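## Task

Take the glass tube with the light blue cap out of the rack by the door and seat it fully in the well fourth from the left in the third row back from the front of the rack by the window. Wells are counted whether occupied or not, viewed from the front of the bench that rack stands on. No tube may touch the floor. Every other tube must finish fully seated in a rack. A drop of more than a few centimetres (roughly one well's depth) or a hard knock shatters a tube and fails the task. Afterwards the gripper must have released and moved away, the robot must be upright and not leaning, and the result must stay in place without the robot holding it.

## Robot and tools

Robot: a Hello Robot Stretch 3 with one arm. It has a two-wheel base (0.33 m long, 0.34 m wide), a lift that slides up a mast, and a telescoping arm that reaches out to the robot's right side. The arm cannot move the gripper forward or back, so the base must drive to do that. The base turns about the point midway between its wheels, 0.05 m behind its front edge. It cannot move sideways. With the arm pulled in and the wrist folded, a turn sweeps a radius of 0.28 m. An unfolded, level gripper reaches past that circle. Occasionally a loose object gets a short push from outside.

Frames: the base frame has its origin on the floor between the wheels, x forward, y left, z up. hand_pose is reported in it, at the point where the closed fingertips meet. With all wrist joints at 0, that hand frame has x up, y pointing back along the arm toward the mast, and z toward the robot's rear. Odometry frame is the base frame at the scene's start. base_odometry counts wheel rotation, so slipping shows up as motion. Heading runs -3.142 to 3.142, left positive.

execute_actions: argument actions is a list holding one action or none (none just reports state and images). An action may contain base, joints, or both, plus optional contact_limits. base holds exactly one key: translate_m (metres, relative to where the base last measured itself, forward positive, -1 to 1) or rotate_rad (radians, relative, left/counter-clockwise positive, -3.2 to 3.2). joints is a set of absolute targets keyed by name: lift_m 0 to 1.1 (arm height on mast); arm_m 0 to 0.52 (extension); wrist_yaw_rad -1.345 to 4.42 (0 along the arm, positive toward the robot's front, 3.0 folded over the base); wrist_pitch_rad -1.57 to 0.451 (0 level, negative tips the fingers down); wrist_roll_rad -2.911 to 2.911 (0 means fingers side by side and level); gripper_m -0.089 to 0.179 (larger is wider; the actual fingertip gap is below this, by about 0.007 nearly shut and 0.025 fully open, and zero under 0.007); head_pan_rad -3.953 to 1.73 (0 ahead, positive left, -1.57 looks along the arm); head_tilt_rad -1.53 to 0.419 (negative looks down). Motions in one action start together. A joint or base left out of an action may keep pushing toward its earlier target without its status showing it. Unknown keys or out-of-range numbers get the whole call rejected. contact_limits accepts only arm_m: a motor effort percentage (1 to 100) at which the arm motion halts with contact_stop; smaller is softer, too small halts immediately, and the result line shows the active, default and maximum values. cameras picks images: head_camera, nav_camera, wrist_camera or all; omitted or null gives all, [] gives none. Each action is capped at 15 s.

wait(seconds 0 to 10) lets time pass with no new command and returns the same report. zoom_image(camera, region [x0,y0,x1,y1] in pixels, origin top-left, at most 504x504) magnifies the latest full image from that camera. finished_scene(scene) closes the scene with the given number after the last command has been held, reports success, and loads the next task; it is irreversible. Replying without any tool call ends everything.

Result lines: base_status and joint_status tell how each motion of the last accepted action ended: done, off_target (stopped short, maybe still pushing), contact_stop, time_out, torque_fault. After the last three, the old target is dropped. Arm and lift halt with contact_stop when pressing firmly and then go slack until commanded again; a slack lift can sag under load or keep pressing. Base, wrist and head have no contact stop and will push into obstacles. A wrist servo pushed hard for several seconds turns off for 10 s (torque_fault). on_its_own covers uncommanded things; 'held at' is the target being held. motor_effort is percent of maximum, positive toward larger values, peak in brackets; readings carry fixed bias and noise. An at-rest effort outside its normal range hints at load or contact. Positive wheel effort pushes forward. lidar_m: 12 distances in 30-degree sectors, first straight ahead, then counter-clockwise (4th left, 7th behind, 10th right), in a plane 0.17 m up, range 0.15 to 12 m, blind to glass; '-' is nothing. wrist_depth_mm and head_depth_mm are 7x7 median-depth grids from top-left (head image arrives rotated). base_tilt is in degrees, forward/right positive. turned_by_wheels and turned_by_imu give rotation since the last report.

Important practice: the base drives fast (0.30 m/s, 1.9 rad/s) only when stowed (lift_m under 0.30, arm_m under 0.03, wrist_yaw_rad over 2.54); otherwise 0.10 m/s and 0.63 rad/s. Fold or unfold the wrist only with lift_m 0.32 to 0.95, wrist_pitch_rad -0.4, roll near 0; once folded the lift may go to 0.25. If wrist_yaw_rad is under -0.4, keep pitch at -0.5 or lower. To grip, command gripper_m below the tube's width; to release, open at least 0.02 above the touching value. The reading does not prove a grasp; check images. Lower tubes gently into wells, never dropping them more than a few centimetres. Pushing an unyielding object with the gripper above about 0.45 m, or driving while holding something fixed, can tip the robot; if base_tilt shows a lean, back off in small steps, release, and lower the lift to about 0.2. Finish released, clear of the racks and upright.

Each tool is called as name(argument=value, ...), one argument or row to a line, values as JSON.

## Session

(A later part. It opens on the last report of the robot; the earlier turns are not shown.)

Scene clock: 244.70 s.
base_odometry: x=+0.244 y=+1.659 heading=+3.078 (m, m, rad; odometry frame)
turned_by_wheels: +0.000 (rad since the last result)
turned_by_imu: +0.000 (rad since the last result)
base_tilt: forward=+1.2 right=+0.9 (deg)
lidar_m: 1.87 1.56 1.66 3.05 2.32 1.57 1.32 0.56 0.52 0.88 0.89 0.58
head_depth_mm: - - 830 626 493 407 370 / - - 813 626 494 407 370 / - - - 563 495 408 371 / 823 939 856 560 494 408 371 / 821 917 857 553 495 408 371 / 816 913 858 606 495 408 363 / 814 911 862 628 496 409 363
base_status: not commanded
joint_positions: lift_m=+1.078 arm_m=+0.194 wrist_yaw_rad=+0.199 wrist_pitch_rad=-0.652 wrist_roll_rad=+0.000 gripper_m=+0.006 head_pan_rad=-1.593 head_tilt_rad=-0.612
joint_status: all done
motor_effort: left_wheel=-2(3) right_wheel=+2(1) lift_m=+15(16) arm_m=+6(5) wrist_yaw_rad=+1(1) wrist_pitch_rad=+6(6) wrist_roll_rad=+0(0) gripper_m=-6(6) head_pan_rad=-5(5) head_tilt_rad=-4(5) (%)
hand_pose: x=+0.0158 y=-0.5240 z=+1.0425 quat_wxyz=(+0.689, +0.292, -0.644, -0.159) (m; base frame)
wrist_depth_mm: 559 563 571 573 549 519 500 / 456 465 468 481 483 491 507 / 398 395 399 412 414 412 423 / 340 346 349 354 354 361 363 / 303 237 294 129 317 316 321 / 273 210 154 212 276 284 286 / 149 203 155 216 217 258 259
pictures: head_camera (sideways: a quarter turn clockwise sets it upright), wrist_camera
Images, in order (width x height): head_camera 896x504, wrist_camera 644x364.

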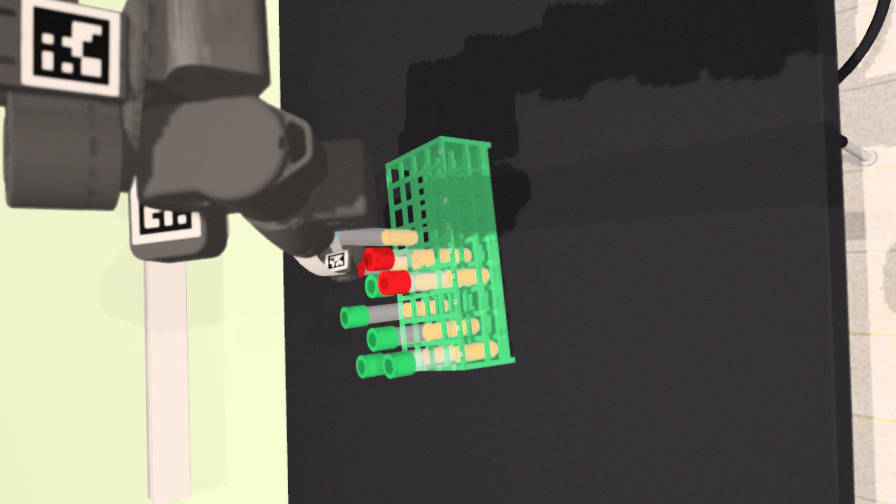

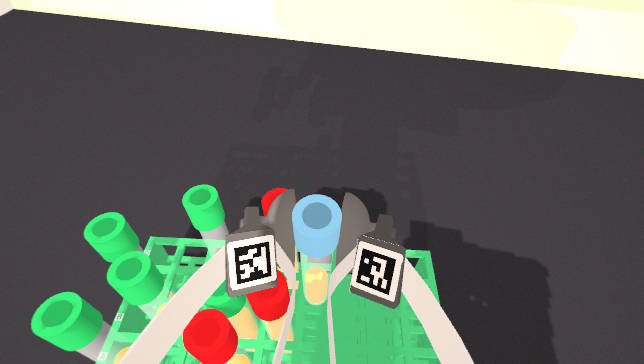

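zoom_image(
  camera="wrist_camera",
  region=[240, 230, 420, 364],
)

execute_actions(
  actions=[
    {"joints":{"lift_m":1.071}},
  ],
  cameras=["head_camera","wrist_camera"],
)

zoom_image(
  camera="head_camera",
  region=[370, 190, 470, 280],
)

Region (240, 230, 420, 364) of wrist_camera's 644x364 image, scaled by 2.800; it fills the top 375 rows of this view, and the rest is white.

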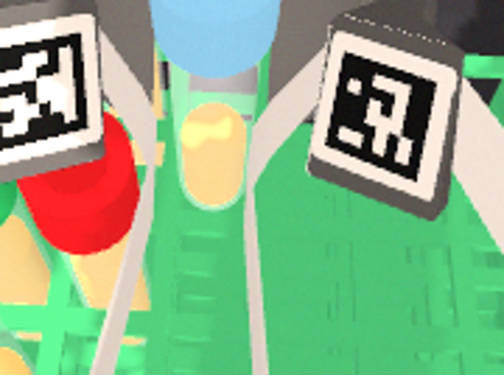

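Scene clock: 246.10 s.
base_odometry: x=+0.244 y=+1.659 heading=+3.078 (m, m, rad; odometry frame)
turned_by_wheels: +0.000 (rad since the last result)
turned_by_imu: +0.000 (rad since the last result)
base_tilt: forward=+1.3 right=+0.8 (deg)
lidar_m: 1.87 1.56 1.66 3.05 2.32 1.57 1.32 0.56 0.52 0.88 0.89 0.58
head_depth_mm: - - 810 625 493 407 370 / - - 811 625 493 408 370 / - - - 566 493 408 371 / 822 917 902 563 494 408 371 / 818 917 857 555 496 409 371 / 817 916 858 605 496 409 363 / 812 908 859 629 496 409 363
base_status: not commanded
joint_positions: lift_m=+1.071 arm_m=+0.194 wrist_yaw_rad=+0.199 wrist_pitch_rad=-0.649 wrist_roll_rad=+0.000 gripper_m=+0.006 head_pan_rad=-1.593 head_tilt_rad=-0.612
joint_status: all done
motor_effort: left_wheel=-3(3) right_wheel=+3(4) lift_m=+15(15) arm_m=+5(5) wrist_yaw_rad=+2(2) wrist_pitch_rad=+4(5) wrist_roll_rad=+1(0) gripper_m=-7(6) head_pan_rad=-5(5) head_tilt_rad=-5(5) (%)
hand_pose: x=+0.0158 y=-0.5245 z=+1.0361 quat_wxyz=(+0.689, +0.291, -0.644, -0.158) (m; base frame)
wrist_depth_mm: 544 544 563 560 540 528 517 / 448 459 457 473 476 492 492 / 382 390 392 403 403 408 413 / 331 336 343 348 352 355 363 / 292 233 295 129 308 310 318 / 267 207 153 205 264 278 280 / 231 194 187 212 222 253 253
pictures: head_camera (sideways: a quarter turn clockwise sets it upright), wrist_camera
Images, in order (width x height): head_camera 896x504, wrist_camera 644x364.

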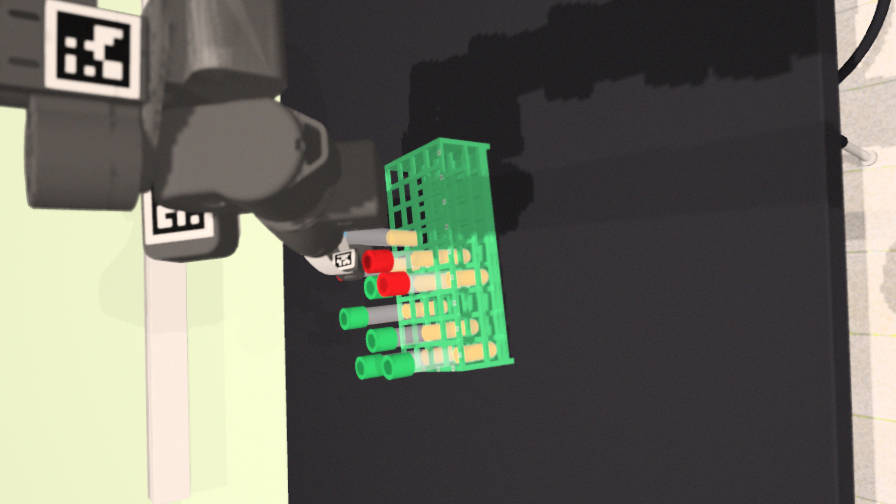

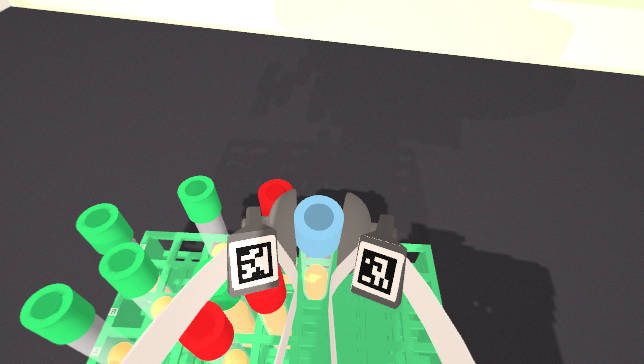

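Region (370, 190, 470, 280) of head_camera's 896x504 image, scaled by 5.040, with more detail than that image has; it fills the top 454 rows of this view, and the rest is white.

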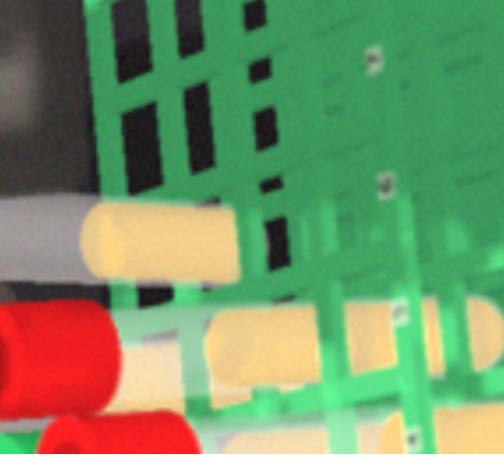

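execute_actions(
  actions=[
    {"joints":{"lift_m":1.1}},
  ],
  cameras=[],
)

execute_actions(
  actions=[
    {"base":{"translate_m":-0.0215},"joints":{"arm_m":0.198}},
  ],
  cameras=[],
)

execute_actions(
  actions=[
    {"joints":{"lift_m":1.082}},
  ],
  cameras=["head_camera","wrist_camera"],
)

zoom_image(
  camera="head_camera",
  region=[330, 170, 500, 310],
)

Scene clock: 249.47 s.
base_odometry: x=+0.244 y=+1.659 heading=+3.078 (m, m, rad; odometry frame)
turned_by_wheels: +0.000 (rad since the last result)
turned_by_imu: +0.000 (rad since the last result)
base_tilt: forward=+1.3 right=+1.0 (deg)
lidar_m: 1.87 1.56 1.66 3.06 2.31 1.57 1.32 0.56 0.52 0.88 0.89 0.58
head_depth_mm: - 974 851 625 493 407 369 / - - 855 624 493 407 370 / - - 775 565 494 408 370 / 810 927 775 563 495 408 371 / 821 918 855 557 495 408 371 / 816 913 859 605 495 408 363 / 812 908 860 629 496 409 363
base_status: not commanded
joint_positions: lift_m=+1.100 arm_m=+0.194 wrist_yaw_rad=+0.198 wrist_pitch_rad=-0.652 wrist_roll_rad=+0.000 gripper_m=+0.006 head_pan_rad=-1.593 head_tilt_rad=-0.612
joint_status: all done
motor_effort: left_wheel=-3(3) right_wheel=+4(4) lift_m=+25(27) arm_m=+5(6) wrist_yaw_rad=+2(2) wrist_pitch_rad=+6(7) wrist_roll_rad=+0(1) gripper_m=-6(7) head_pan_rad=-4(5) head_tilt_rad=-5(5) (%)
hand_pose: x=+0.0157 y=-0.5239 z=+1.0638 quat_wxyz=(+0.689, +0.292, -0.644, -0.159) (m; base frame)
wrist_depth_mm: 595 606 596 570 553 524 507 / 495 506 514 516 529 529 535 / 421 431 435 438 446 448 457 / 366 369 373 380 387 389 393 / 326 328 254 130 340 341 347 / 295 269 173 241 306 306 305 / 259 215 177 228 246 278 277
pictures: none
No camera images: the call's "cameras" was empty. Leave "cameras" out to get every camera's image.

Scene clock: 250.60 s.
base_odometry: x=+0.266 y=+1.658 heading=+3.078 (m, m, rad; odometry frame)
turned_by_wheels: +0.000 (rad since the last result)
turned_by_imu: +0.000 (rad since the last result)
base_tilt: forward=+1.2 right=+0.9 (deg)
lidar_m: 1.89 1.57 1.69 3.06 2.28 1.55 1.30 0.55 0.51 0.52 0.90 0.60
head_depth_mm: - 976 851 625 493 407 370 / - - 854 625 494 407 370 / - - 775 577 494 408 371 / 813 926 773 562 494 408 371 / 823 916 859 562 495 408 371 / 816 917 860 563 495 408 371 / 812 911 860 628 495 409 363
base_status: done
joint_positions: lift_m=+1.100 arm_m=+0.198 wrist_yaw_rad=+0.198 wrist_pitch_rad=-0.652 wrist_roll_rad=+0.000 gripper_m=+0.006 head_pan_rad=-1.593 head_tilt_rad=-0.612
joint_status: all done
motor_effort: left_wheel=-2(9) right_wheel=+3(4) lift_m=+25(25) arm_m=+5(6) wrist_yaw_rad=+2(1) wrist_pitch_rad=+6(6) wrist_roll_rad=+1(0) gripper_m=-6(6) head_pan_rad=-5(5) head_tilt_rad=-5(5) (%)
hand_pose: x=+0.0157 y=-0.5279 z=+1.0638 quat_wxyz=(+0.689, +0.292, -0.644, -0.159) (m; base frame)
wrist_depth_mm: 604 585 592 569 553 527 500 / 502 506 507 517 525 531 535 / 420 426 432 435 443 451 456 / 372 368 374 379 383 385 394 / 321 323 328 129 343 343 346 / 292 212 203 274 305 305 309 / 177 214 214 227 269 277 280
pictures: none
No camera images: the call's "cameras" was empty. Leave "cameras" out to get every camera's image.

Scene clock: 251.50 s.
base_odometry: x=+0.266 y=+1.658 heading=+3.078 (m, m, rad; odometry frame)
turned_by_wheels: +0.000 (rad since the last result)
turned_by_imu: +0.000 (rad since the last result)
base_tilt: forward=+1.3 right=+0.9 (deg)
lidar_m: 1.89 1.57 1.69 3.04 2.28 1.55 1.29 0.55 0.51 0.52 0.90 0.60
head_depth_mm: - - 853 626 493 407 370 / - - 811 627 493 407 371 / - - - 577 494 408 371 / 821 939 794 562 495 408 371 / 821 922 859 563 496 408 371 / 818 916 858 565 495 408 371 / 814 911 860 629 495 408 363
base_status: not commanded
joint_positions: lift_m=+1.082 arm_m=+0.198 wrist_yaw_rad=+0.198 wrist_pitch_rad=-0.652 wrist_roll_rad=+0.000 gripper_m=+0.006 head_pan_rad=-1.593 head_tilt_rad=-0.612
joint_status: all done
motor_effort: left_wheel=-2(1) right_wheel=+3(2) lift_m=+16(23) arm_m=+5(5) wrist_yaw_rad=+2(2) wrist_pitch_rad=+6(6) wrist_roll_rad=+0(0) gripper_m=-7(7) head_pan_rad=-5(5) head_tilt_rad=-5(5) (%)
hand_pose: x=+0.0157 y=-0.5279 z=+1.0463 quat_wxyz=(+0.689, +0.292, -0.644, -0.160) (m; base frame)
wrist_depth_mm: 560 568 576 555 546 525 506 / 463 476 482 493 488 498 512 / 397 397 404 414 423 418 425 / 348 349 354 361 361 367 371 / 293 301 311 129 316 321 322 / 271 186 200 218 287 286 288 / 205 199 201 221 237 261 263
pictures: head_camera (sideways: a quarter turn clockwise sets it upright), wrist_camera
Images, in order (width x height): head_camera 896x504, wrist_camera 644x364.

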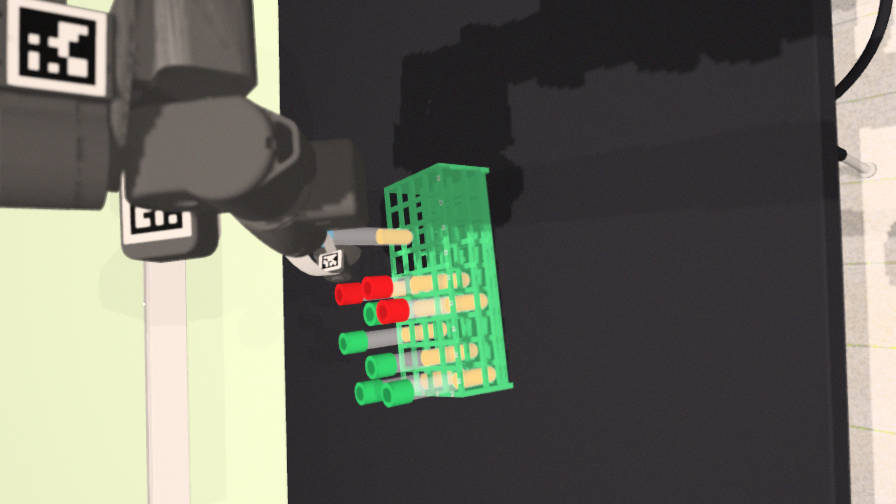

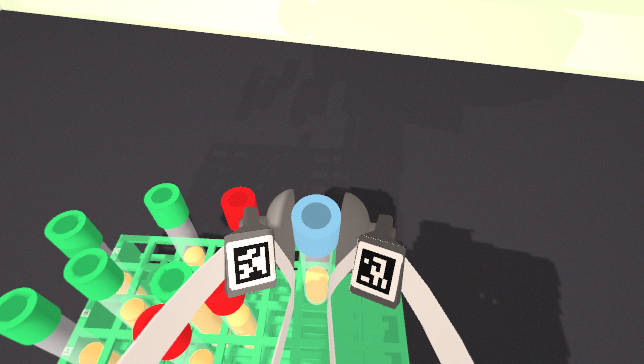

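Region (330, 170, 500, 310) of head_camera's 896x504 image, scaled by 2.965, with more detail than that image has; it fills the top 415 rows of this view, and the rest is white.

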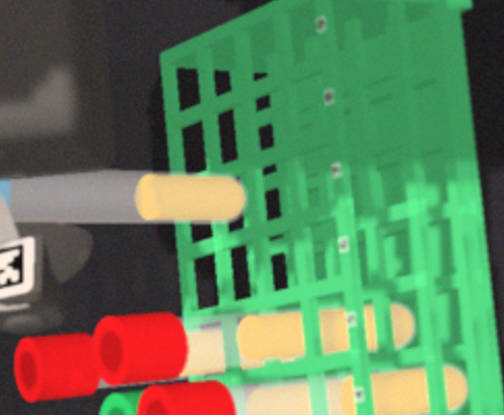

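execute_actions(
  actions=[
    {"joints":{"lift_m":1.070}},
  ],
  cameras=["head_camera"],
)

zoom_image(
  camera="head_camera",
  region=[330, 170, 500, 310],
)

Scene clock: 252.70 s.
base_odometry: x=+0.266 y=+1.658 heading=+3.078 (m, m, rad; odometry frame)
turned_by_wheels: +0.000 (rad since the last result)
turned_by_imu: +0.000 (rad since the last result)
base_tilt: forward=+1.2 right=+0.9 (deg)
lidar_m: 1.89 1.57 1.69 3.04 2.28 1.55 1.30 0.55 0.51 0.52 0.90 0.60
head_depth_mm: - - 810 625 494 407 370 / - - 812 626 494 407 370 / - - - 576 495 408 371 / 825 922 900 563 495 408 371 / 821 918 858 563 495 408 371 / 816 915 859 564 495 409 371 / 813 912 861 628 495 409 362
base_status: not commanded
joint_positions: lift_m=+1.070 arm_m=+0.198 wrist_yaw_rad=+0.198 wrist_pitch_rad=-0.652 wrist_roll_rad=+0.000 gripper_m=+0.006 head_pan_rad=-1.593 head_tilt_rad=-0.612
joint_status: all done
motor_effort: left_wheel=-2(2) right_wheel=+3(2) lift_m=+16(16) arm_m=+5(5) wrist_yaw_rad=+2(2) wrist_pitch_rad=+6(6) wrist_roll_rad=+0(0) gripper_m=-6(7) head_pan_rad=-5(5) head_tilt_rad=-5(5) (%)
hand_pose: x=+0.0157 y=-0.5279 z=+1.0343 quat_wxyz=(+0.689, +0.292, -0.644, -0.160) (m; base frame)
wrist_depth_mm: 526 542 554 552 549 526 508 / 440 454 458 461 471 481 481 / 377 382 391 396 399 408 416 / 330 324 334 341 345 349 354 / 171 242 233 129 307 308 310 / 259 164 188 208 275 275 282 / 193 192 192 213 226 247 251
pictures: head_camera (sideways: a quarter turn clockwise sets it upright)
Images, in order (width x height): head_camera 896x504.

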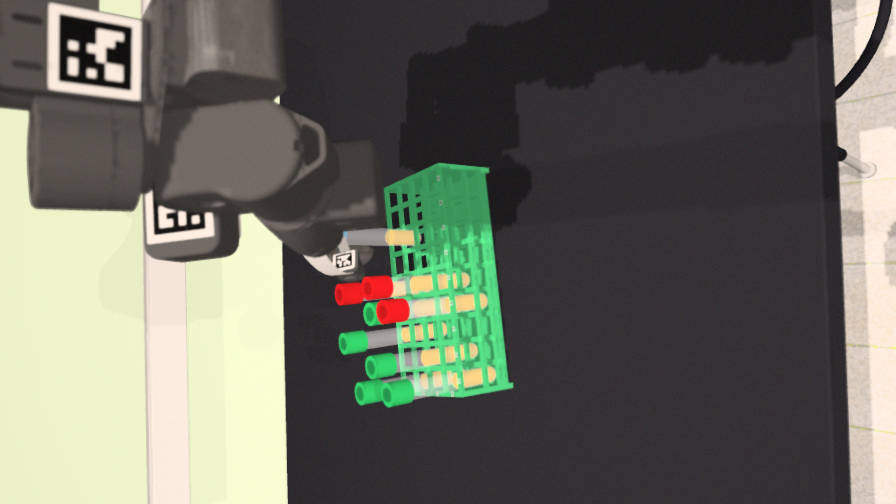

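Region (330, 170, 500, 310) of head_camera's 896x504 image, scaled by 2.965, with more detail than that image has; it fills the top 415 rows of this view, and the rest is white.

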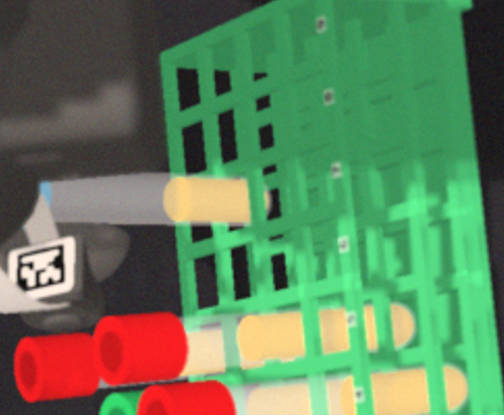

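In r3c7. Continue down.

execute_actions(
  actions=[
    {"joints":{"lift_m":1.055}},
  ],
  cameras=[],
)

execute_actions(
  actions=[
    {"joints":{"lift_m":1.043}},
  ],
  cameras=["head_camera","wrist_camera"],
)

zoom_image(
  camera="head_camera",
  region=[330, 170, 500, 310],
)

Scene clock: 254.03 s.
base_odometry: x=+0.266 y=+1.658 heading=+3.078 (m, m, rad; odometry frame)
turned_by_wheels: +0.000 (rad since the last result)
turned_by_imu: +0.000 (rad since the last result)
base_tilt: forward=+1.3 right=+0.9 (deg)
lidar_m: 1.89 1.57 1.69 3.05 2.28 1.55 1.29 0.54 0.51 0.52 0.90 0.60
head_depth_mm: - - 793 625 493 407 370 / - - 774 626 494 407 370 / 809 - - 576 494 408 371 / 823 879 927 562 495 408 371 / 820 921 857 563 495 408 371 / 820 915 857 564 496 408 371 / 813 910 860 629 496 409 363
base_status: not commanded
joint_positions: lift_m=+1.055 arm_m=+0.198 wrist_yaw_rad=+0.198 wrist_pitch_rad=-0.652 wrist_roll_rad=+0.000 gripper_m=+0.006 head_pan_rad=-1.593 head_tilt_rad=-0.612
joint_status: all done
motor_effort: left_wheel=-2(2) right_wheel=+3(2) lift_m=+15(17) arm_m=+5(5) wrist_yaw_rad=+2(2) wrist_pitch_rad=+6(6) wrist_roll_rad=+0(0) gripper_m=-6(6) head_pan_rad=-5(5) head_tilt_rad=-5(5) (%)
hand_pose: x=+0.0157 y=-0.5279 z=+1.0193 quat_wxyz=(+0.689, +0.292, -0.644, -0.160) (m; base frame)
wrist_depth_mm: 506 521 523 531 528 515 501 / 424 421 425 436 442 450 457 / 356 364 370 371 374 388 384 / 314 302 306 322 321 330 330 / 146 217 221 128 291 291 293 / 204 137 183 200 259 260 261 / 179 174 184 200 193 235 237
pictures: none
No camera images: the call's "cameras" was empty. Leave "cameras" out to get every camera's image.

Scene clock: 254.87 s.
base_odometry: x=+0.266 y=+1.658 heading=+3.078 (m, m, rad; odometry frame)
turned_by_wheels: +0.000 (rad since the last result)
turned_by_imu: +0.000 (rad since the last result)
base_tilt: forward=+1.3 right=+0.9 (deg)
lidar_m: 1.89 1.58 1.69 3.06 2.27 1.55 1.30 0.55 0.51 0.52 0.90 0.60
head_depth_mm: 806 - 772 624 494 407 369 / 806 - 774 626 493 407 370 / 814 - - 570 494 408 370 / 824 879 905 563 495 409 371 / 821 921 858 563 496 409 371 / 817 917 858 563 496 409 371 / 815 911 862 629 495 409 371
base_status: not commanded
joint_positions: lift_m=+1.043 arm_m=+0.198 wrist_yaw_rad=+0.198 wrist_pitch_rad=-0.622 wrist_roll_rad=+0.000 gripper_m=+0.006 head_pan_rad=-1.593 head_tilt_rad=-0.612
joint_status: all done
motor_effort: left_wheel=-2(2) right_wheel=+2(2) lift_m=+13(16) arm_m=+5(6) wrist_yaw_rad=+2(2) wrist_pitch_rad=-8(10) wrist_roll_rad=+1(1) gripper_m=-6(7) head_pan_rad=-5(5) head_tilt_rad=-5(5) (%)
hand_pose: x=+0.0167 y=-0.5329 z=+1.0132 quat_wxyz=(+0.691, +0.282, -0.648, -0.149) (m; base frame)
wrist_depth_mm: 520 528 556 545 537 520 499 / 426 432 440 442 453 462 465 / 361 361 367 370 380 385 390 / 316 298 300 323 324 330 331 / 140 213 246 125 282 287 291 / 185 127 170 189 253 253 258 / 174 116 176 190 177 230 232
pictures: head_camera (sideways: a quarter turn clockwise sets it upright), wrist_camera
Images, in order (width x height): head_camera 896x504, wrist_camera 644x364.

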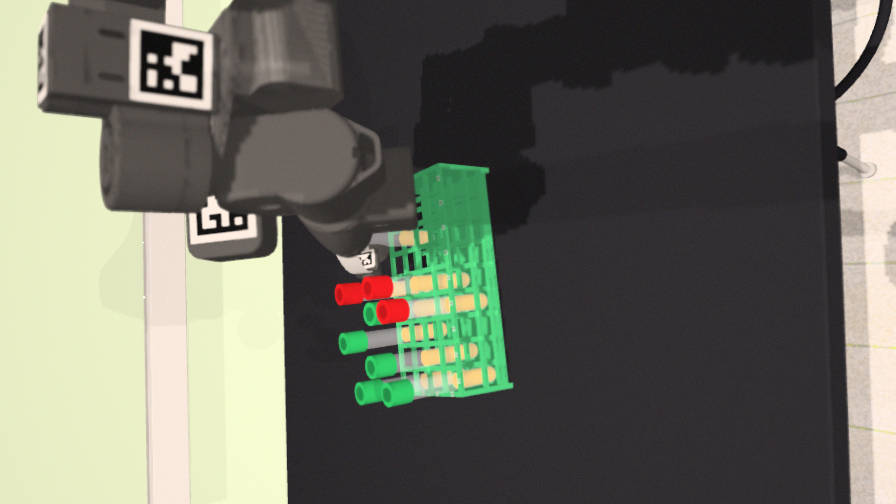

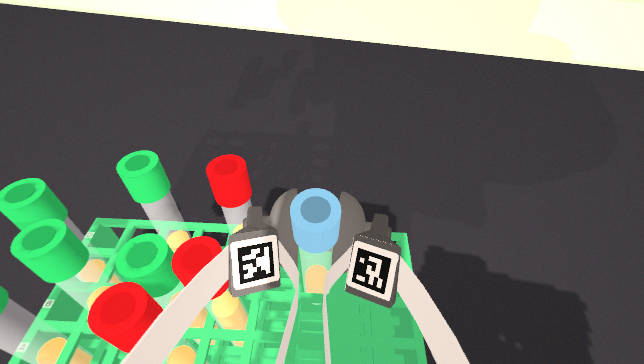

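Region (330, 170, 500, 310) of head_camera's 896x504 image, scaled by 2.965, with more detail than that image has; it fills the top 415 rows of this view, and the rest is white.

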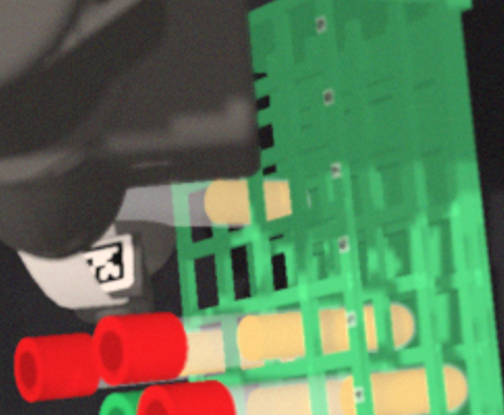

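execute_actions(
  actions=[
    {"joints":{"lift_m":1.054,"wrist_pitch_rad":-0.65}},
  ],
  cameras=["head_camera","wrist_camera"],
)

zoom_image(
  camera="head_camera",
  region=[380, 200, 480, 280],
)

zoom_image(
  camera="wrist_camera",
  region=[240, 170, 420, 364],
)

Scene clock: 256.60 s.
base_odometry: x=+0.266 y=+1.658 heading=+3.078 (m, m, rad; odometry frame)
turned_by_wheels: +0.000 (rad since the last result)
turned_by_imu: +0.000 (rad since the last result)
base_tilt: forward=+1.2 right=+0.9 (deg)
lidar_m: 1.89 1.57 1.69 3.06 2.28 1.55 1.29 0.55 0.51 0.51 0.90 0.60
head_depth_mm: - - 771 625 493 407 370 / 802 - 772 626 494 407 370 / 808 - - 565 495 408 370 / 823 876 904 565 494 408 371 / 822 923 857 559 495 408 371 / 818 914 859 564 495 408 371 / 815 911 862 628 496 408 363
base_status: not commanded
joint_positions: lift_m=+1.054 arm_m=+0.198 wrist_yaw_rad=+0.198 wrist_pitch_rad=-0.660 wrist_roll_rad=+0.000 gripper_m=+0.006 head_pan_rad=-1.593 head_tilt_rad=-0.612
joint_status: all done
motor_effort: left_wheel=-2(2) right_wheel=+2(2) lift_m=+25(26) arm_m=+5(5) wrist_yaw_rad=+2(2) wrist_pitch_rad=+5(13) wrist_roll_rad=+1(0) gripper_m=-5(6) head_pan_rad=-4(5) head_tilt_rad=-5(5) (%)
hand_pose: x=+0.0154 y=-0.5266 z=+1.0163 quat_wxyz=(+0.688, +0.294, -0.643, -0.162) (m; base frame)
wrist_depth_mm: 497 502 504 517 526 516 506 / 404 410 424 423 441 437 451 / 351 358 364 363 367 376 380 / 311 292 294 316 320 321 328 / 142 213 219 125 283 287 289 / 204 133 178 201 254 256 259 / 176 146 183 197 190 233 233
pictures: head_camera (sideways: a quarter turn clockwise sets it upright), wrist_camera
Images, in order (width x height): head_camera 896x504, wrist_camera 644x364.

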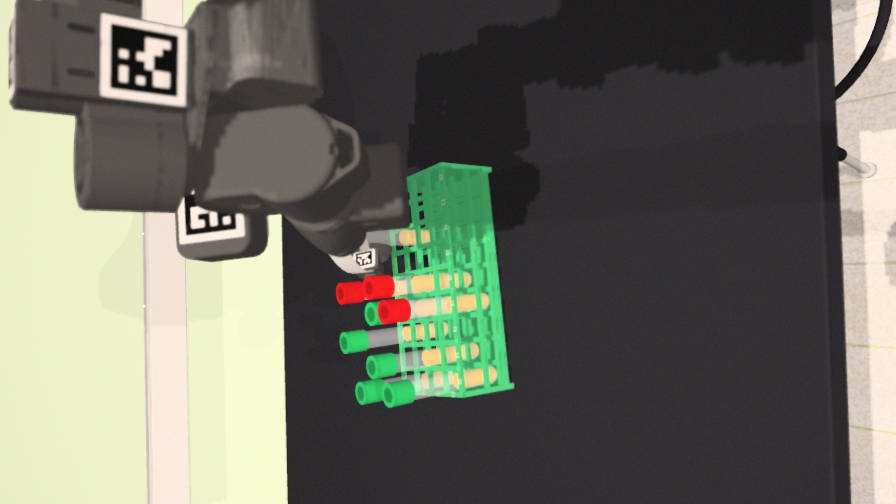

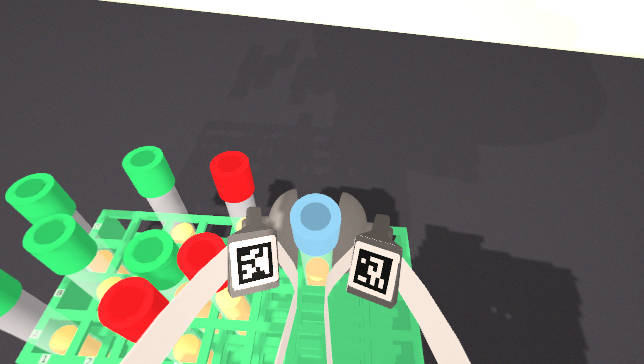

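Region (380, 200, 480, 280) of head_camera's 896x504 image, scaled by 5.040, with more detail than that image has; it fills the top 403 rows of this view, and the rest is white.

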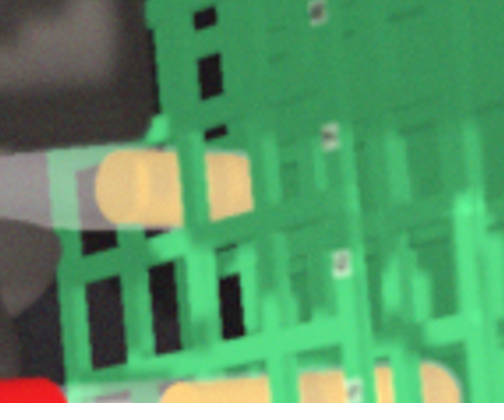

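Region (240, 170, 420, 364) of wrist_camera's 644x364 image, scaled by 2.598; it fills the left 468 columns of this view, and the rest is white.

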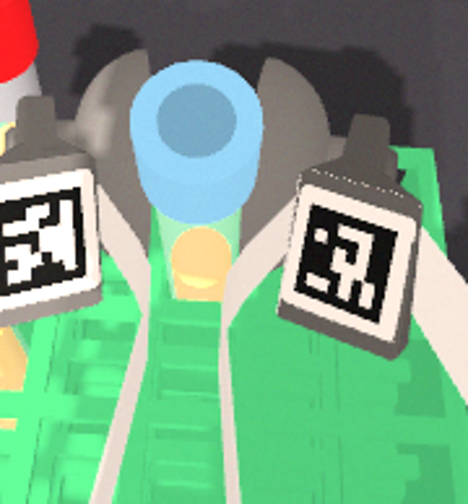

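execute_actions(
  actions=[
    {"joints":{"lift_m":1.048}},
  ],
  cameras=[],
)

execute_actions(
  actions=[
    {"joints":{"gripper_m":0.018}},
  ],
  cameras=["head_camera","wrist_camera"],
)

Scene clock: 257.80 s.
base_odometry: x=+0.266 y=+1.658 heading=+3.078 (m, m, rad; odometry frame)
turned_by_wheels: +0.000 (rad since the last result)
turned_by_imu: +0.000 (rad since the last result)
base_tilt: forward=+1.3 right=+0.9 (deg)
lidar_m: 1.89 1.58 1.68 3.05 2.28 1.55 1.29 0.55 0.51 0.52 0.90 0.60
head_depth_mm: - - 773 624 494 407 370 / 803 - 773 625 495 408 370 / 814 - - 563 494 407 371 / 824 875 902 562 495 408 371 / 819 920 859 558 495 408 371 / 818 913 857 564 496 408 371 / 814 912 860 628 496 408 371
base_status: not commanded
joint_positions: lift_m=+1.048 arm_m=+0.198 wrist_yaw_rad=+0.198 wrist_pitch_rad=-0.645 wrist_roll_rad=+0.000 gripper_m=+0.006 head_pan_rad=-1.593 head_tilt_rad=-0.612
joint_status: all done
motor_effort: left_wheel=-2(2) right_wheel=+2(2) lift_m=+13(22) arm_m=+5(5) wrist_yaw_rad=+2(2) wrist_pitch_rad=-2(5) wrist_roll_rad=+0(1) gripper_m=-6(6) head_pan_rad=-4(5) head_tilt_rad=-4(5) (%)
hand_pose: x=+0.0159 y=-0.5291 z=+1.0138 quat_wxyz=(+0.690, +0.290, -0.645, -0.157) (m; base frame)
wrist_depth_mm: 509 518 519 526 529 510 507 / 413 423 429 430 434 452 455 / 350 357 365 366 373 377 380 / 310 295 298 318 321 322 328 / 140 210 215 125 286 285 289 / 193 129 170 189 252 253 257 / 175 119 178 194 191 230 232
pictures: none
No camera images: the call's "cameras" was empty. Leave "cameras" out to get every camera's image.

Scene clock: 258.40 s.
base_odometry: x=+0.266 y=+1.658 heading=+3.078 (m, m, rad; odometry frame)
turned_by_wheels: +0.000 (rad since the last result)
turned_by_imu: +0.000 (rad since the last result)
base_tilt: forward=+1.4 right=+1.0 (deg)
lidar_m: 1.89 1.57 1.69 3.07 2.28 1.55 1.30 0.55 0.51 0.52 0.90 0.60
head_depth_mm: - - 772 624 493 408 370 / 803 - 774 625 494 407 370 / 813 - - 563 495 408 371 / 825 876 903 563 494 408 370 / 820 921 858 559 495 408 371 / 819 916 856 564 495 409 371 / 813 909 861 628 496 409 371
base_status: not commanded
joint_positions: lift_m=+1.048 arm_m=+0.198 wrist_yaw_rad=+0.198 wrist_pitch_rad=-0.647 wrist_roll_rad=+0.000 gripper_m=+0.018 head_pan_rad=-1.593 head_tilt_rad=-0.612
joint_status: all done
motor_effort: left_wheel=-3(2) right_wheel=+2(2) lift_m=+14(14) arm_m=+4(4) wrist_yaw_rad=+2(2) wrist_pitch_rad=-1(3) wrist_roll_rad=+0(1) gripper_m=-2(57) head_pan_rad=-5(5) head_tilt_rad=-5(6) (%)
hand_pose: x=+0.0159 y=-0.5289 z=+1.0135 quat_wxyz=(+0.690, +0.290, -0.645, -0.157) (m; base frame)
wrist_depth_mm: 497 505 507 544 530 513 503 / 410 421 418 434 433 450 453 / 355 353 360 366 367 373 379 / 309 294 298 319 321 321 326 / 140 212 215 125 283 284 288 / 192 129 178 189 253 251 257 / 175 120 180 194 186 227 232
pictures: head_camera (sideways: a quarter turn clockwise sets it upright), wrist_camera
Images, in order (width x height): head_camera 896x504, wrist_camera 644x364.

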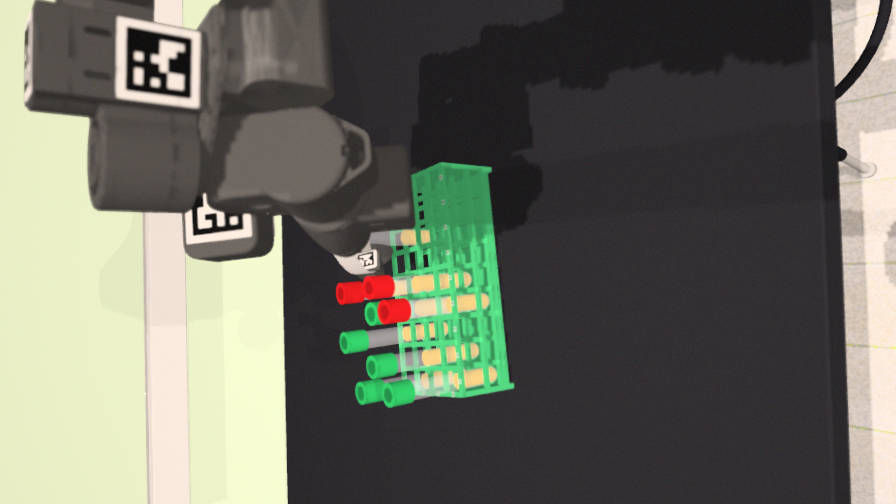

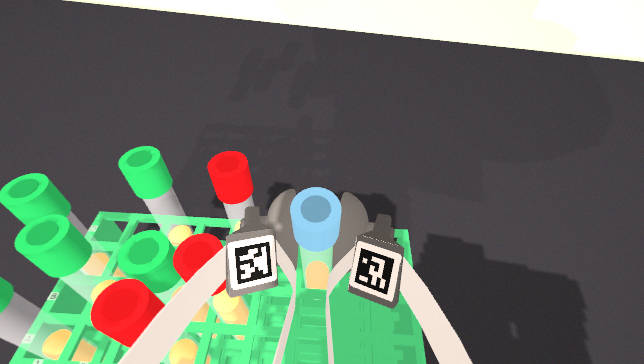

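execute_actions(
  actions=[
    {"joints":{"gripper_m":0.026}},
  ],
  cameras=["head_camera","wrist_camera"],
)

zoom_image(
  camera="head_camera",
  region=[330, 170, 500, 310],
)

Scene clock: 259.63 s.
base_odometry: x=+0.266 y=+1.658 heading=+3.078 (m, m, rad; odometry frame)
turned_by_wheels: +0.000 (rad since the last result)
turned_by_imu: +0.000 (rad since the last result)
base_tilt: forward=+1.2 right=+0.9 (deg)
lidar_m: 1.89 1.57 1.69 3.06 2.28 1.55 1.30 0.55 0.51 0.52 0.90 0.60
head_depth_mm: - - 772 624 493 407 370 / 803 - 773 624 495 408 370 / 814 - - 562 495 408 370 / 824 877 903 563 494 408 371 / 822 919 854 559 495 408 371 / 816 914 860 563 496 408 372 / 815 911 858 629 496 408 363
base_status: not commanded
joint_positions: lift_m=+1.048 arm_m=+0.198 wrist_yaw_rad=+0.198 wrist_pitch_rad=-0.660 wrist_roll_rad=+0.000 gripper_m=+0.026 head_pan_rad=-1.593 head_tilt_rad=-0.612
joint_status: all done
motor_effort: left_wheel=-2(2) right_wheel=+1(1) lift_m=+16(16) arm_m=+5(4) wrist_yaw_rad=+2(2) wrist_pitch_rad=+5(5) wrist_roll_rad=+0(0) gripper_m=+0(46) head_pan_rad=-4(5) head_tilt_rad=-5(5) (%)
hand_pose: x=+0.0155 y=-0.5267 z=+1.0110 quat_wxyz=(+0.688, +0.294, -0.643, -0.162) (m; base frame)
wrist_depth_mm: 477 493 492 502 526 519 512 / 401 408 408 422 425 428 434 / 341 347 356 354 361 362 373 / 302 295 296 310 312 316 319 / 139 206 174 145 277 281 284 / 189 124 180 206 248 250 255 / 172 166 176 195 192 226 228
pictures: head_camera (sideways: a quarter turn clockwise sets it upright), wrist_camera
Images, in order (width x height): head_camera 896x504, wrist_camera 644x364.

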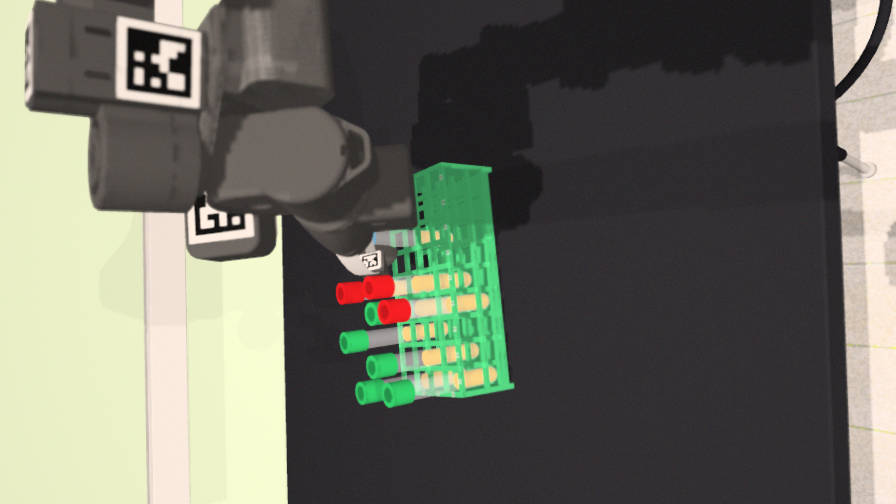

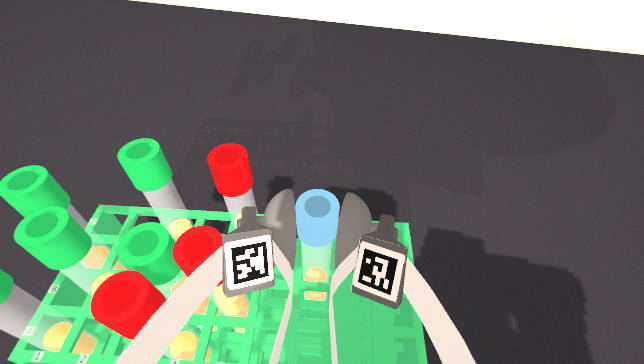

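Region (330, 170, 500, 310) of head_camera's 896x504 image, scaled by 2.965, with more detail than that image has; it fills the top 415 rows of this view, and the rest is white.

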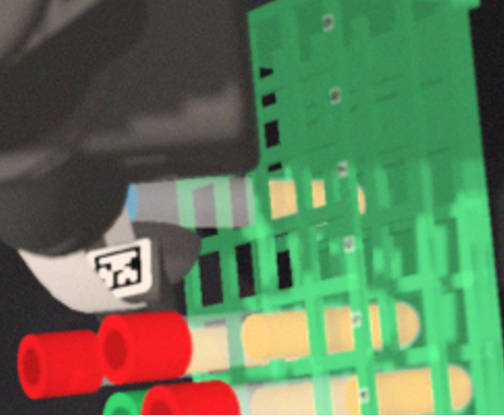

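execute_actions(
  actions=[
    {"joints":{"gripper_m":0.042}},
  ],
  cameras=[],
)

execute_actions(
  actions=[
    {"joints":{"wrist_pitch_rad":-0.55,"arm_m":0.182}},
  ],
  cameras=["head_camera","wrist_camera"],
)

Scene clock: 261.47 s.
base_odometry: x=+0.266 y=+1.658 heading=+3.078 (m, m, rad; odometry frame)
turned_by_wheels: +0.000 (rad since the last result)
turned_by_imu: +0.000 (rad since the last result)
base_tilt: forward=+1.3 right=+0.9 (deg)
lidar_m: 1.89 1.57 1.69 3.06 2.28 1.55 1.30 0.55 0.51 0.52 0.89 0.60
head_depth_mm: - - 772 626 492 407 370 / 804 - 773 626 493 407 370 / 815 - - 564 494 408 371 / 824 876 903 566 494 409 371 / 823 920 857 557 495 409 371 / 819 915 858 563 495 408 371 / 815 911 861 628 496 408 363
base_status: not commanded
joint_positions: lift_m=+1.048 arm_m=+0.198 wrist_yaw_rad=+0.198 wrist_pitch_rad=-0.660 wrist_roll_rad=+0.000 gripper_m=+0.042 head_pan_rad=-1.593 head_tilt_rad=-0.612
joint_status: all done
motor_effort: left_wheel=-3(2) right_wheel=+2(4) lift_m=+15(16) arm_m=+5(4) wrist_yaw_rad=+2(2) wrist_pitch_rad=+5(5) wrist_roll_rad=+0(0) gripper_m=+1(70) head_pan_rad=-5(5) head_tilt_rad=-4(5) (%)
hand_pose: x=+0.0154 y=-0.5266 z=+1.0109 quat_wxyz=(+0.688, +0.294, -0.643, -0.162) (m; base frame)
wrist_depth_mm: 474 486 490 504 520 516 496 / 395 411 409 426 425 433 436 / 342 349 355 356 358 365 369 / 302 293 290 311 313 315 320 / 142 137 207 200 281 280 282 / 187 124 189 206 244 253 253 / 170 167 193 196 188 228 228
pictures: none
No camera images: the call's "cameras" was empty. Leave "cameras" out to get every camera's image.

Scene clock: 262.43 s.
base_odometry: x=+0.266 y=+1.658 heading=+3.078 (m, m, rad; odometry frame)
turned_by_wheels: +0.000 (rad since the last result)
turned_by_imu: +0.000 (rad since the last result)
base_tilt: forward=+1.2 right=+0.9 (deg)
lidar_m: 1.89 1.57 1.69 3.06 2.29 1.55 1.30 0.55 0.51 0.52 0.90 0.60
head_depth_mm: - - 753 625 493 407 370 / 806 - - 627 494 407 370 / 816 - - 563 493 408 370 / 821 878 902 570 495 408 371 / 819 919 856 557 494 408 371 / 819 915 858 558 496 409 371 / 814 910 858 629 495 409 363
base_status: not commanded
joint_positions: lift_m=+1.048 arm_m=+0.182 wrist_yaw_rad=+0.198 wrist_pitch_rad=-0.568 wrist_roll_rad=+0.000 gripper_m=+0.042 head_pan_rad=-1.593 head_tilt_rad=-0.612
joint_status: all done
motor_effort: left_wheel=-3(3) right_wheel=+3(4) lift_m=+15(15) arm_m=-8(10) wrist_yaw_rad=+3(3) wrist_pitch_rad=+9(13) wrist_roll_rad=+0(1) gripper_m=+0(1) head_pan_rad=-5(5) head_tilt_rad=-5(5) (%)
hand_pose: x=+0.0183 y=-0.5265 z=+1.0288 quat_wxyz=(+0.695, +0.264, -0.656, -0.131) (m; base frame)
wrist_depth_mm: 607 599 579 566 533 520 498 / 478 492 497 506 520 538 530 / 401 407 404 418 422 432 434 / 340 332 348 354 355 358 366 / 163 243 304 284 317 312 311 / 205 145 196 212 265 273 277 / 184 181 181 216 233 244 246
pictures: head_camera (sideways: a quarter turn clockwise sets it upright), wrist_camera
Images, in order (width x height): head_camera 896x504, wrist_camera 644x364.

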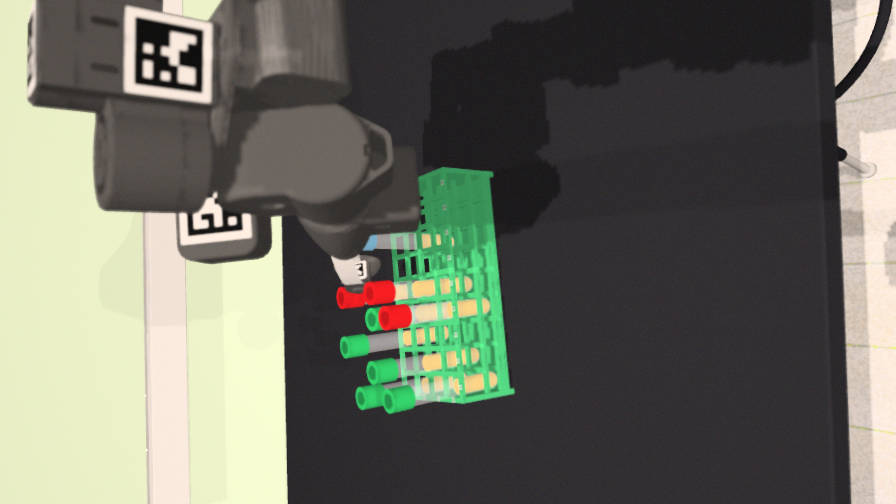

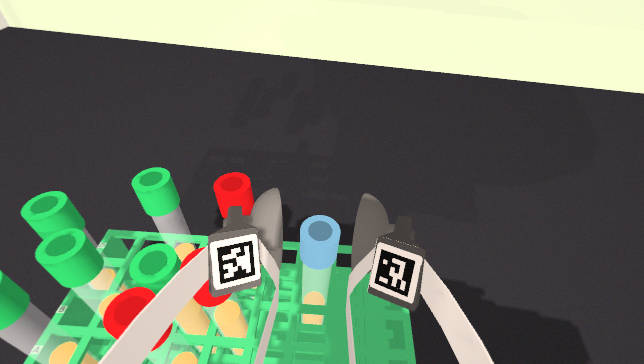

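execute_actions(
  actions=[
    {"joints":{"arm_m":0.196,"lift_m":1.038}},
  ],
  cameras=["head_camera","wrist_camera"],
)

Scene clock: 266.00 s.
base_odometry: x=+0.266 y=+1.658 heading=+3.078 (m, m, rad; odometry frame)
turned_by_wheels: +0.000 (rad since the last result)
turned_by_imu: +0.000 (rad since the last result)
base_tilt: forward=+1.4 right=+0.9 (deg)
lidar_m: 1.90 1.57 1.69 3.04 2.28 1.55 1.30 0.54 0.51 0.52 0.90 0.60
head_depth_mm: 806 - 756 625 493 407 370 / 815 - - 626 494 407 370 / 824 - - 569 493 408 371 / 825 878 902 564 495 408 371 / 820 922 854 561 495 408 371 / 819 915 858 564 496 408 371 / 814 911 860 629 496 409 371
base_status: not commanded
joint_positions: lift_m=+1.038 arm_m=+0.196 wrist_yaw_rad=+0.198 wrist_pitch_rad=-0.567 wrist_roll_rad=+0.000 gripper_m=+0.042 head_pan_rad=-1.593 head_tilt_rad=-0.612
joint_status: all done
motor_effort: left_wheel=-2(3) right_wheel=+3(3) lift_m=+15(17) arm_m=+6(4) wrist_yaw_rad=+2(2) wrist_pitch_rad=+8(8) wrist_roll_rad=+0(1) gripper_m=+1(0) head_pan_rad=-5(4) head_tilt_rad=-5(5) (%)
hand_pose: x=+0.0185 y=-0.5397 z=+1.0190 quat_wxyz=(+0.695, +0.264, -0.656, -0.130) (m; base frame)
wrist_depth_mm: 592 580 574 544 531 510 490 / 458 468 480 492 500 509 518 / 378 385 391 397 414 415 425 / 327 315 328 336 341 347 350 / 237 277 291 213 302 298 300 / 184 130 189 220 256 262 265 / 170 165 173 181 220 236 237
pictures: head_camera (sideways: a quarter turn clockwise sets it upright), wrist_camera
Images, in order (width x height): head_camera 896x504, wrist_camera 644x364.

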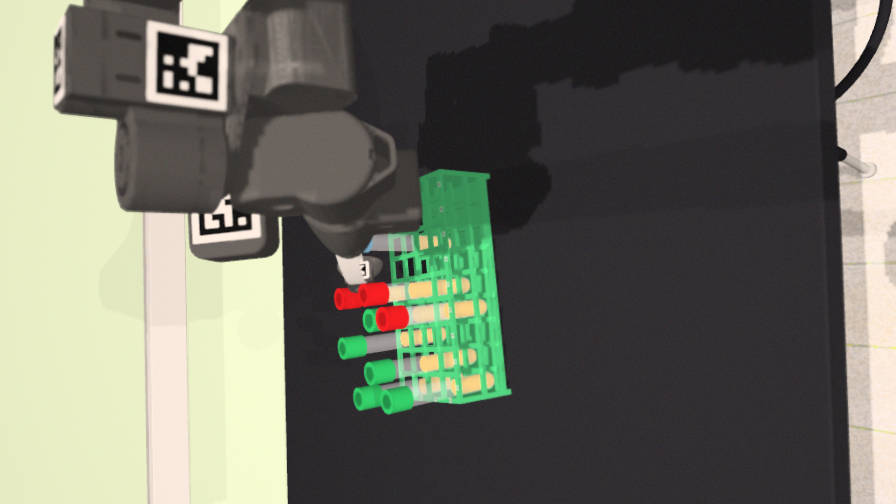

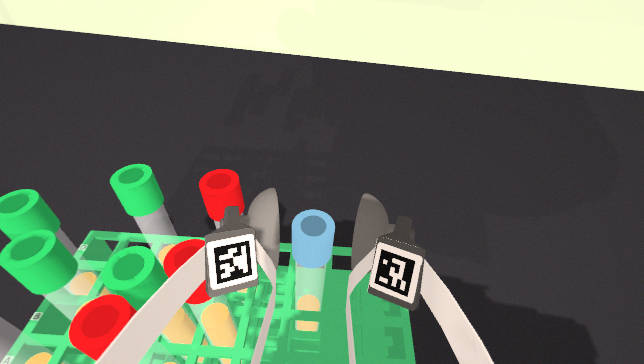

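execute_actions(
  actions=[
    {"joints":{"gripper_m":0.031}},
  ],
  cameras=[],
)

execute_actions(
  actions=[
    {"joints":{"arm_m":0.206,"lift_m":1.034}},
  ],
  cameras=["head_camera","wrist_camera"],
)

Scene clock: 267.07 s.
base_odometry: x=+0.266 y=+1.658 heading=+3.078 (m, m, rad; odometry frame)
turned_by_wheels: +0.000 (rad since the last result)
turned_by_imu: +0.000 (rad since the last result)
base_tilt: forward=+1.3 right=+0.9 (deg)
lidar_m: 1.89 1.57 1.68 3.06 2.28 1.55 1.30 0.55 0.51 0.51 0.89 0.60
head_depth_mm: 807 - 756 625 493 407 370 / 817 - - 625 494 407 370 / 826 - - 569 494 407 371 / 823 876 904 564 495 408 371 / 821 919 859 561 495 409 371 / 820 916 860 564 495 408 371 / 814 914 861 628 496 409 363
base_status: not commanded
joint_positions: lift_m=+1.038 arm_m=+0.196 wrist_yaw_rad=+0.198 wrist_pitch_rad=-0.567 wrist_roll_rad=+0.000 gripper_m=+0.031 head_pan_rad=-1.593 head_tilt_rad=-0.612
joint_status: all done
motor_effort: left_wheel=-2(2) right_wheel=+3(3) lift_m=+15(15) arm_m=+6(6) wrist_yaw_rad=+2(2) wrist_pitch_rad=+8(8) wrist_roll_rad=+0(1) gripper_m=+0(56) head_pan_rad=-4(5) head_tilt_rad=-5(5) (%)
hand_pose: x=+0.0185 y=-0.5397 z=+1.0190 quat_wxyz=(+0.695, +0.264, -0.656, -0.130) (m; base frame)
wrist_depth_mm: 591 585 569 547 528 513 484 / 461 471 480 490 503 510 518 / 377 392 393 397 403 411 415 / 325 320 323 342 341 347 351 / 242 276 289 148 295 299 302 / 186 131 212 215 262 263 266 / 170 116 173 181 213 233 236
pictures: none
No camera images: the call's "cameras" was empty. Leave "cameras" out to get every camera's image.

Scene clock: 267.90 s.
base_odometry: x=+0.266 y=+1.658 heading=+3.078 (m, m, rad; odometry frame)
turned_by_wheels: +0.000 (rad since the last result)
turned_by_imu: +0.000 (rad since the last result)
base_tilt: forward=+1.3 right=+0.9 (deg)
lidar_m: 1.89 1.57 1.69 3.06 2.29 1.55 1.30 0.54 0.51 0.52 0.90 0.60
head_depth_mm: 809 - 755 624 493 407 370 / 817 - - 625 494 407 370 / 827 - - 577 494 408 370 / 823 879 901 562 495 408 371 / 821 921 856 563 495 408 370 / 819 916 860 564 495 408 371 / 815 913 859 630 496 409 371
base_status: not commanded
joint_positions: lift_m=+1.034 arm_m=+0.206 wrist_yaw_rad=+0.199 wrist_pitch_rad=-0.567 wrist_roll_rad=+0.000 gripper_m=+0.031 head_pan_rad=-1.593 head_tilt_rad=-0.612
joint_status: all done
motor_effort: left_wheel=-3(2) right_wheel=+2(3) lift_m=+15(18) arm_m=+6(4) wrist_yaw_rad=+1(2) wrist_pitch_rad=+8(8) wrist_roll_rad=+1(1) gripper_m=-1(0) head_pan_rad=-5(5) head_tilt_rad=-5(5) (%)
hand_pose: x=+0.0186 y=-0.5497 z=+1.0150 quat_wxyz=(+0.695, +0.264, -0.656, -0.130) (m; base frame)
wrist_depth_mm: 584 572 557 545 516 499 481 / 460 474 476 479 487 504 511 / 372 380 385 391 405 404 409 / 319 317 326 331 334 337 346 / 280 266 238 143 293 293 293 / 180 123 209 190 255 257 261 / 108 122 173 179 207 230 234
pictures: head_camera (sideways: a quarter turn clockwise sets it upright), wrist_camera
Images, in order (width x height): head_camera 896x504, wrist_camera 644x364.

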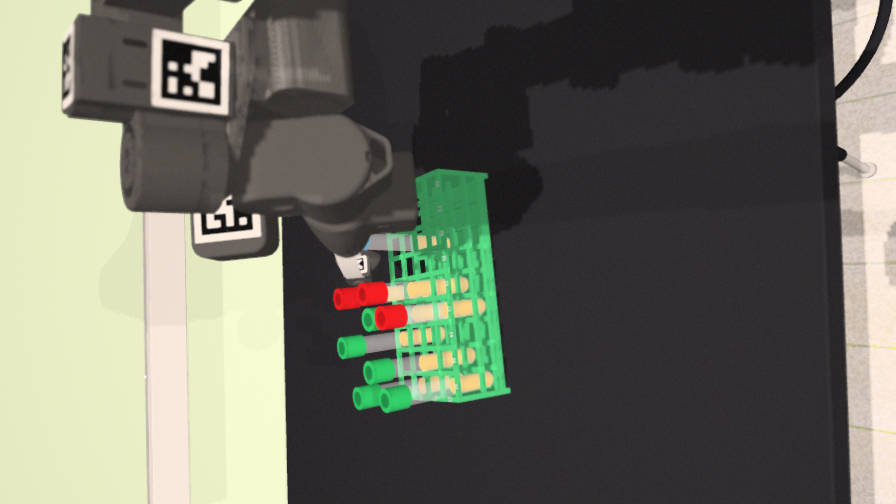

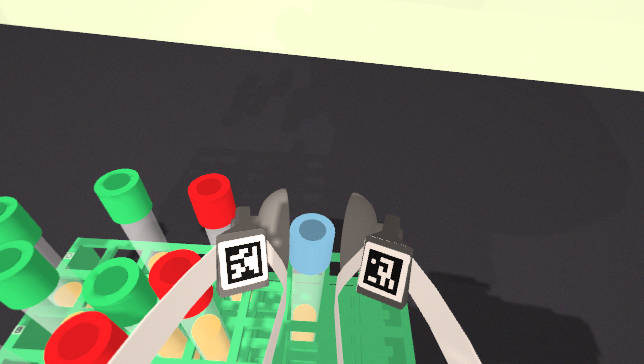

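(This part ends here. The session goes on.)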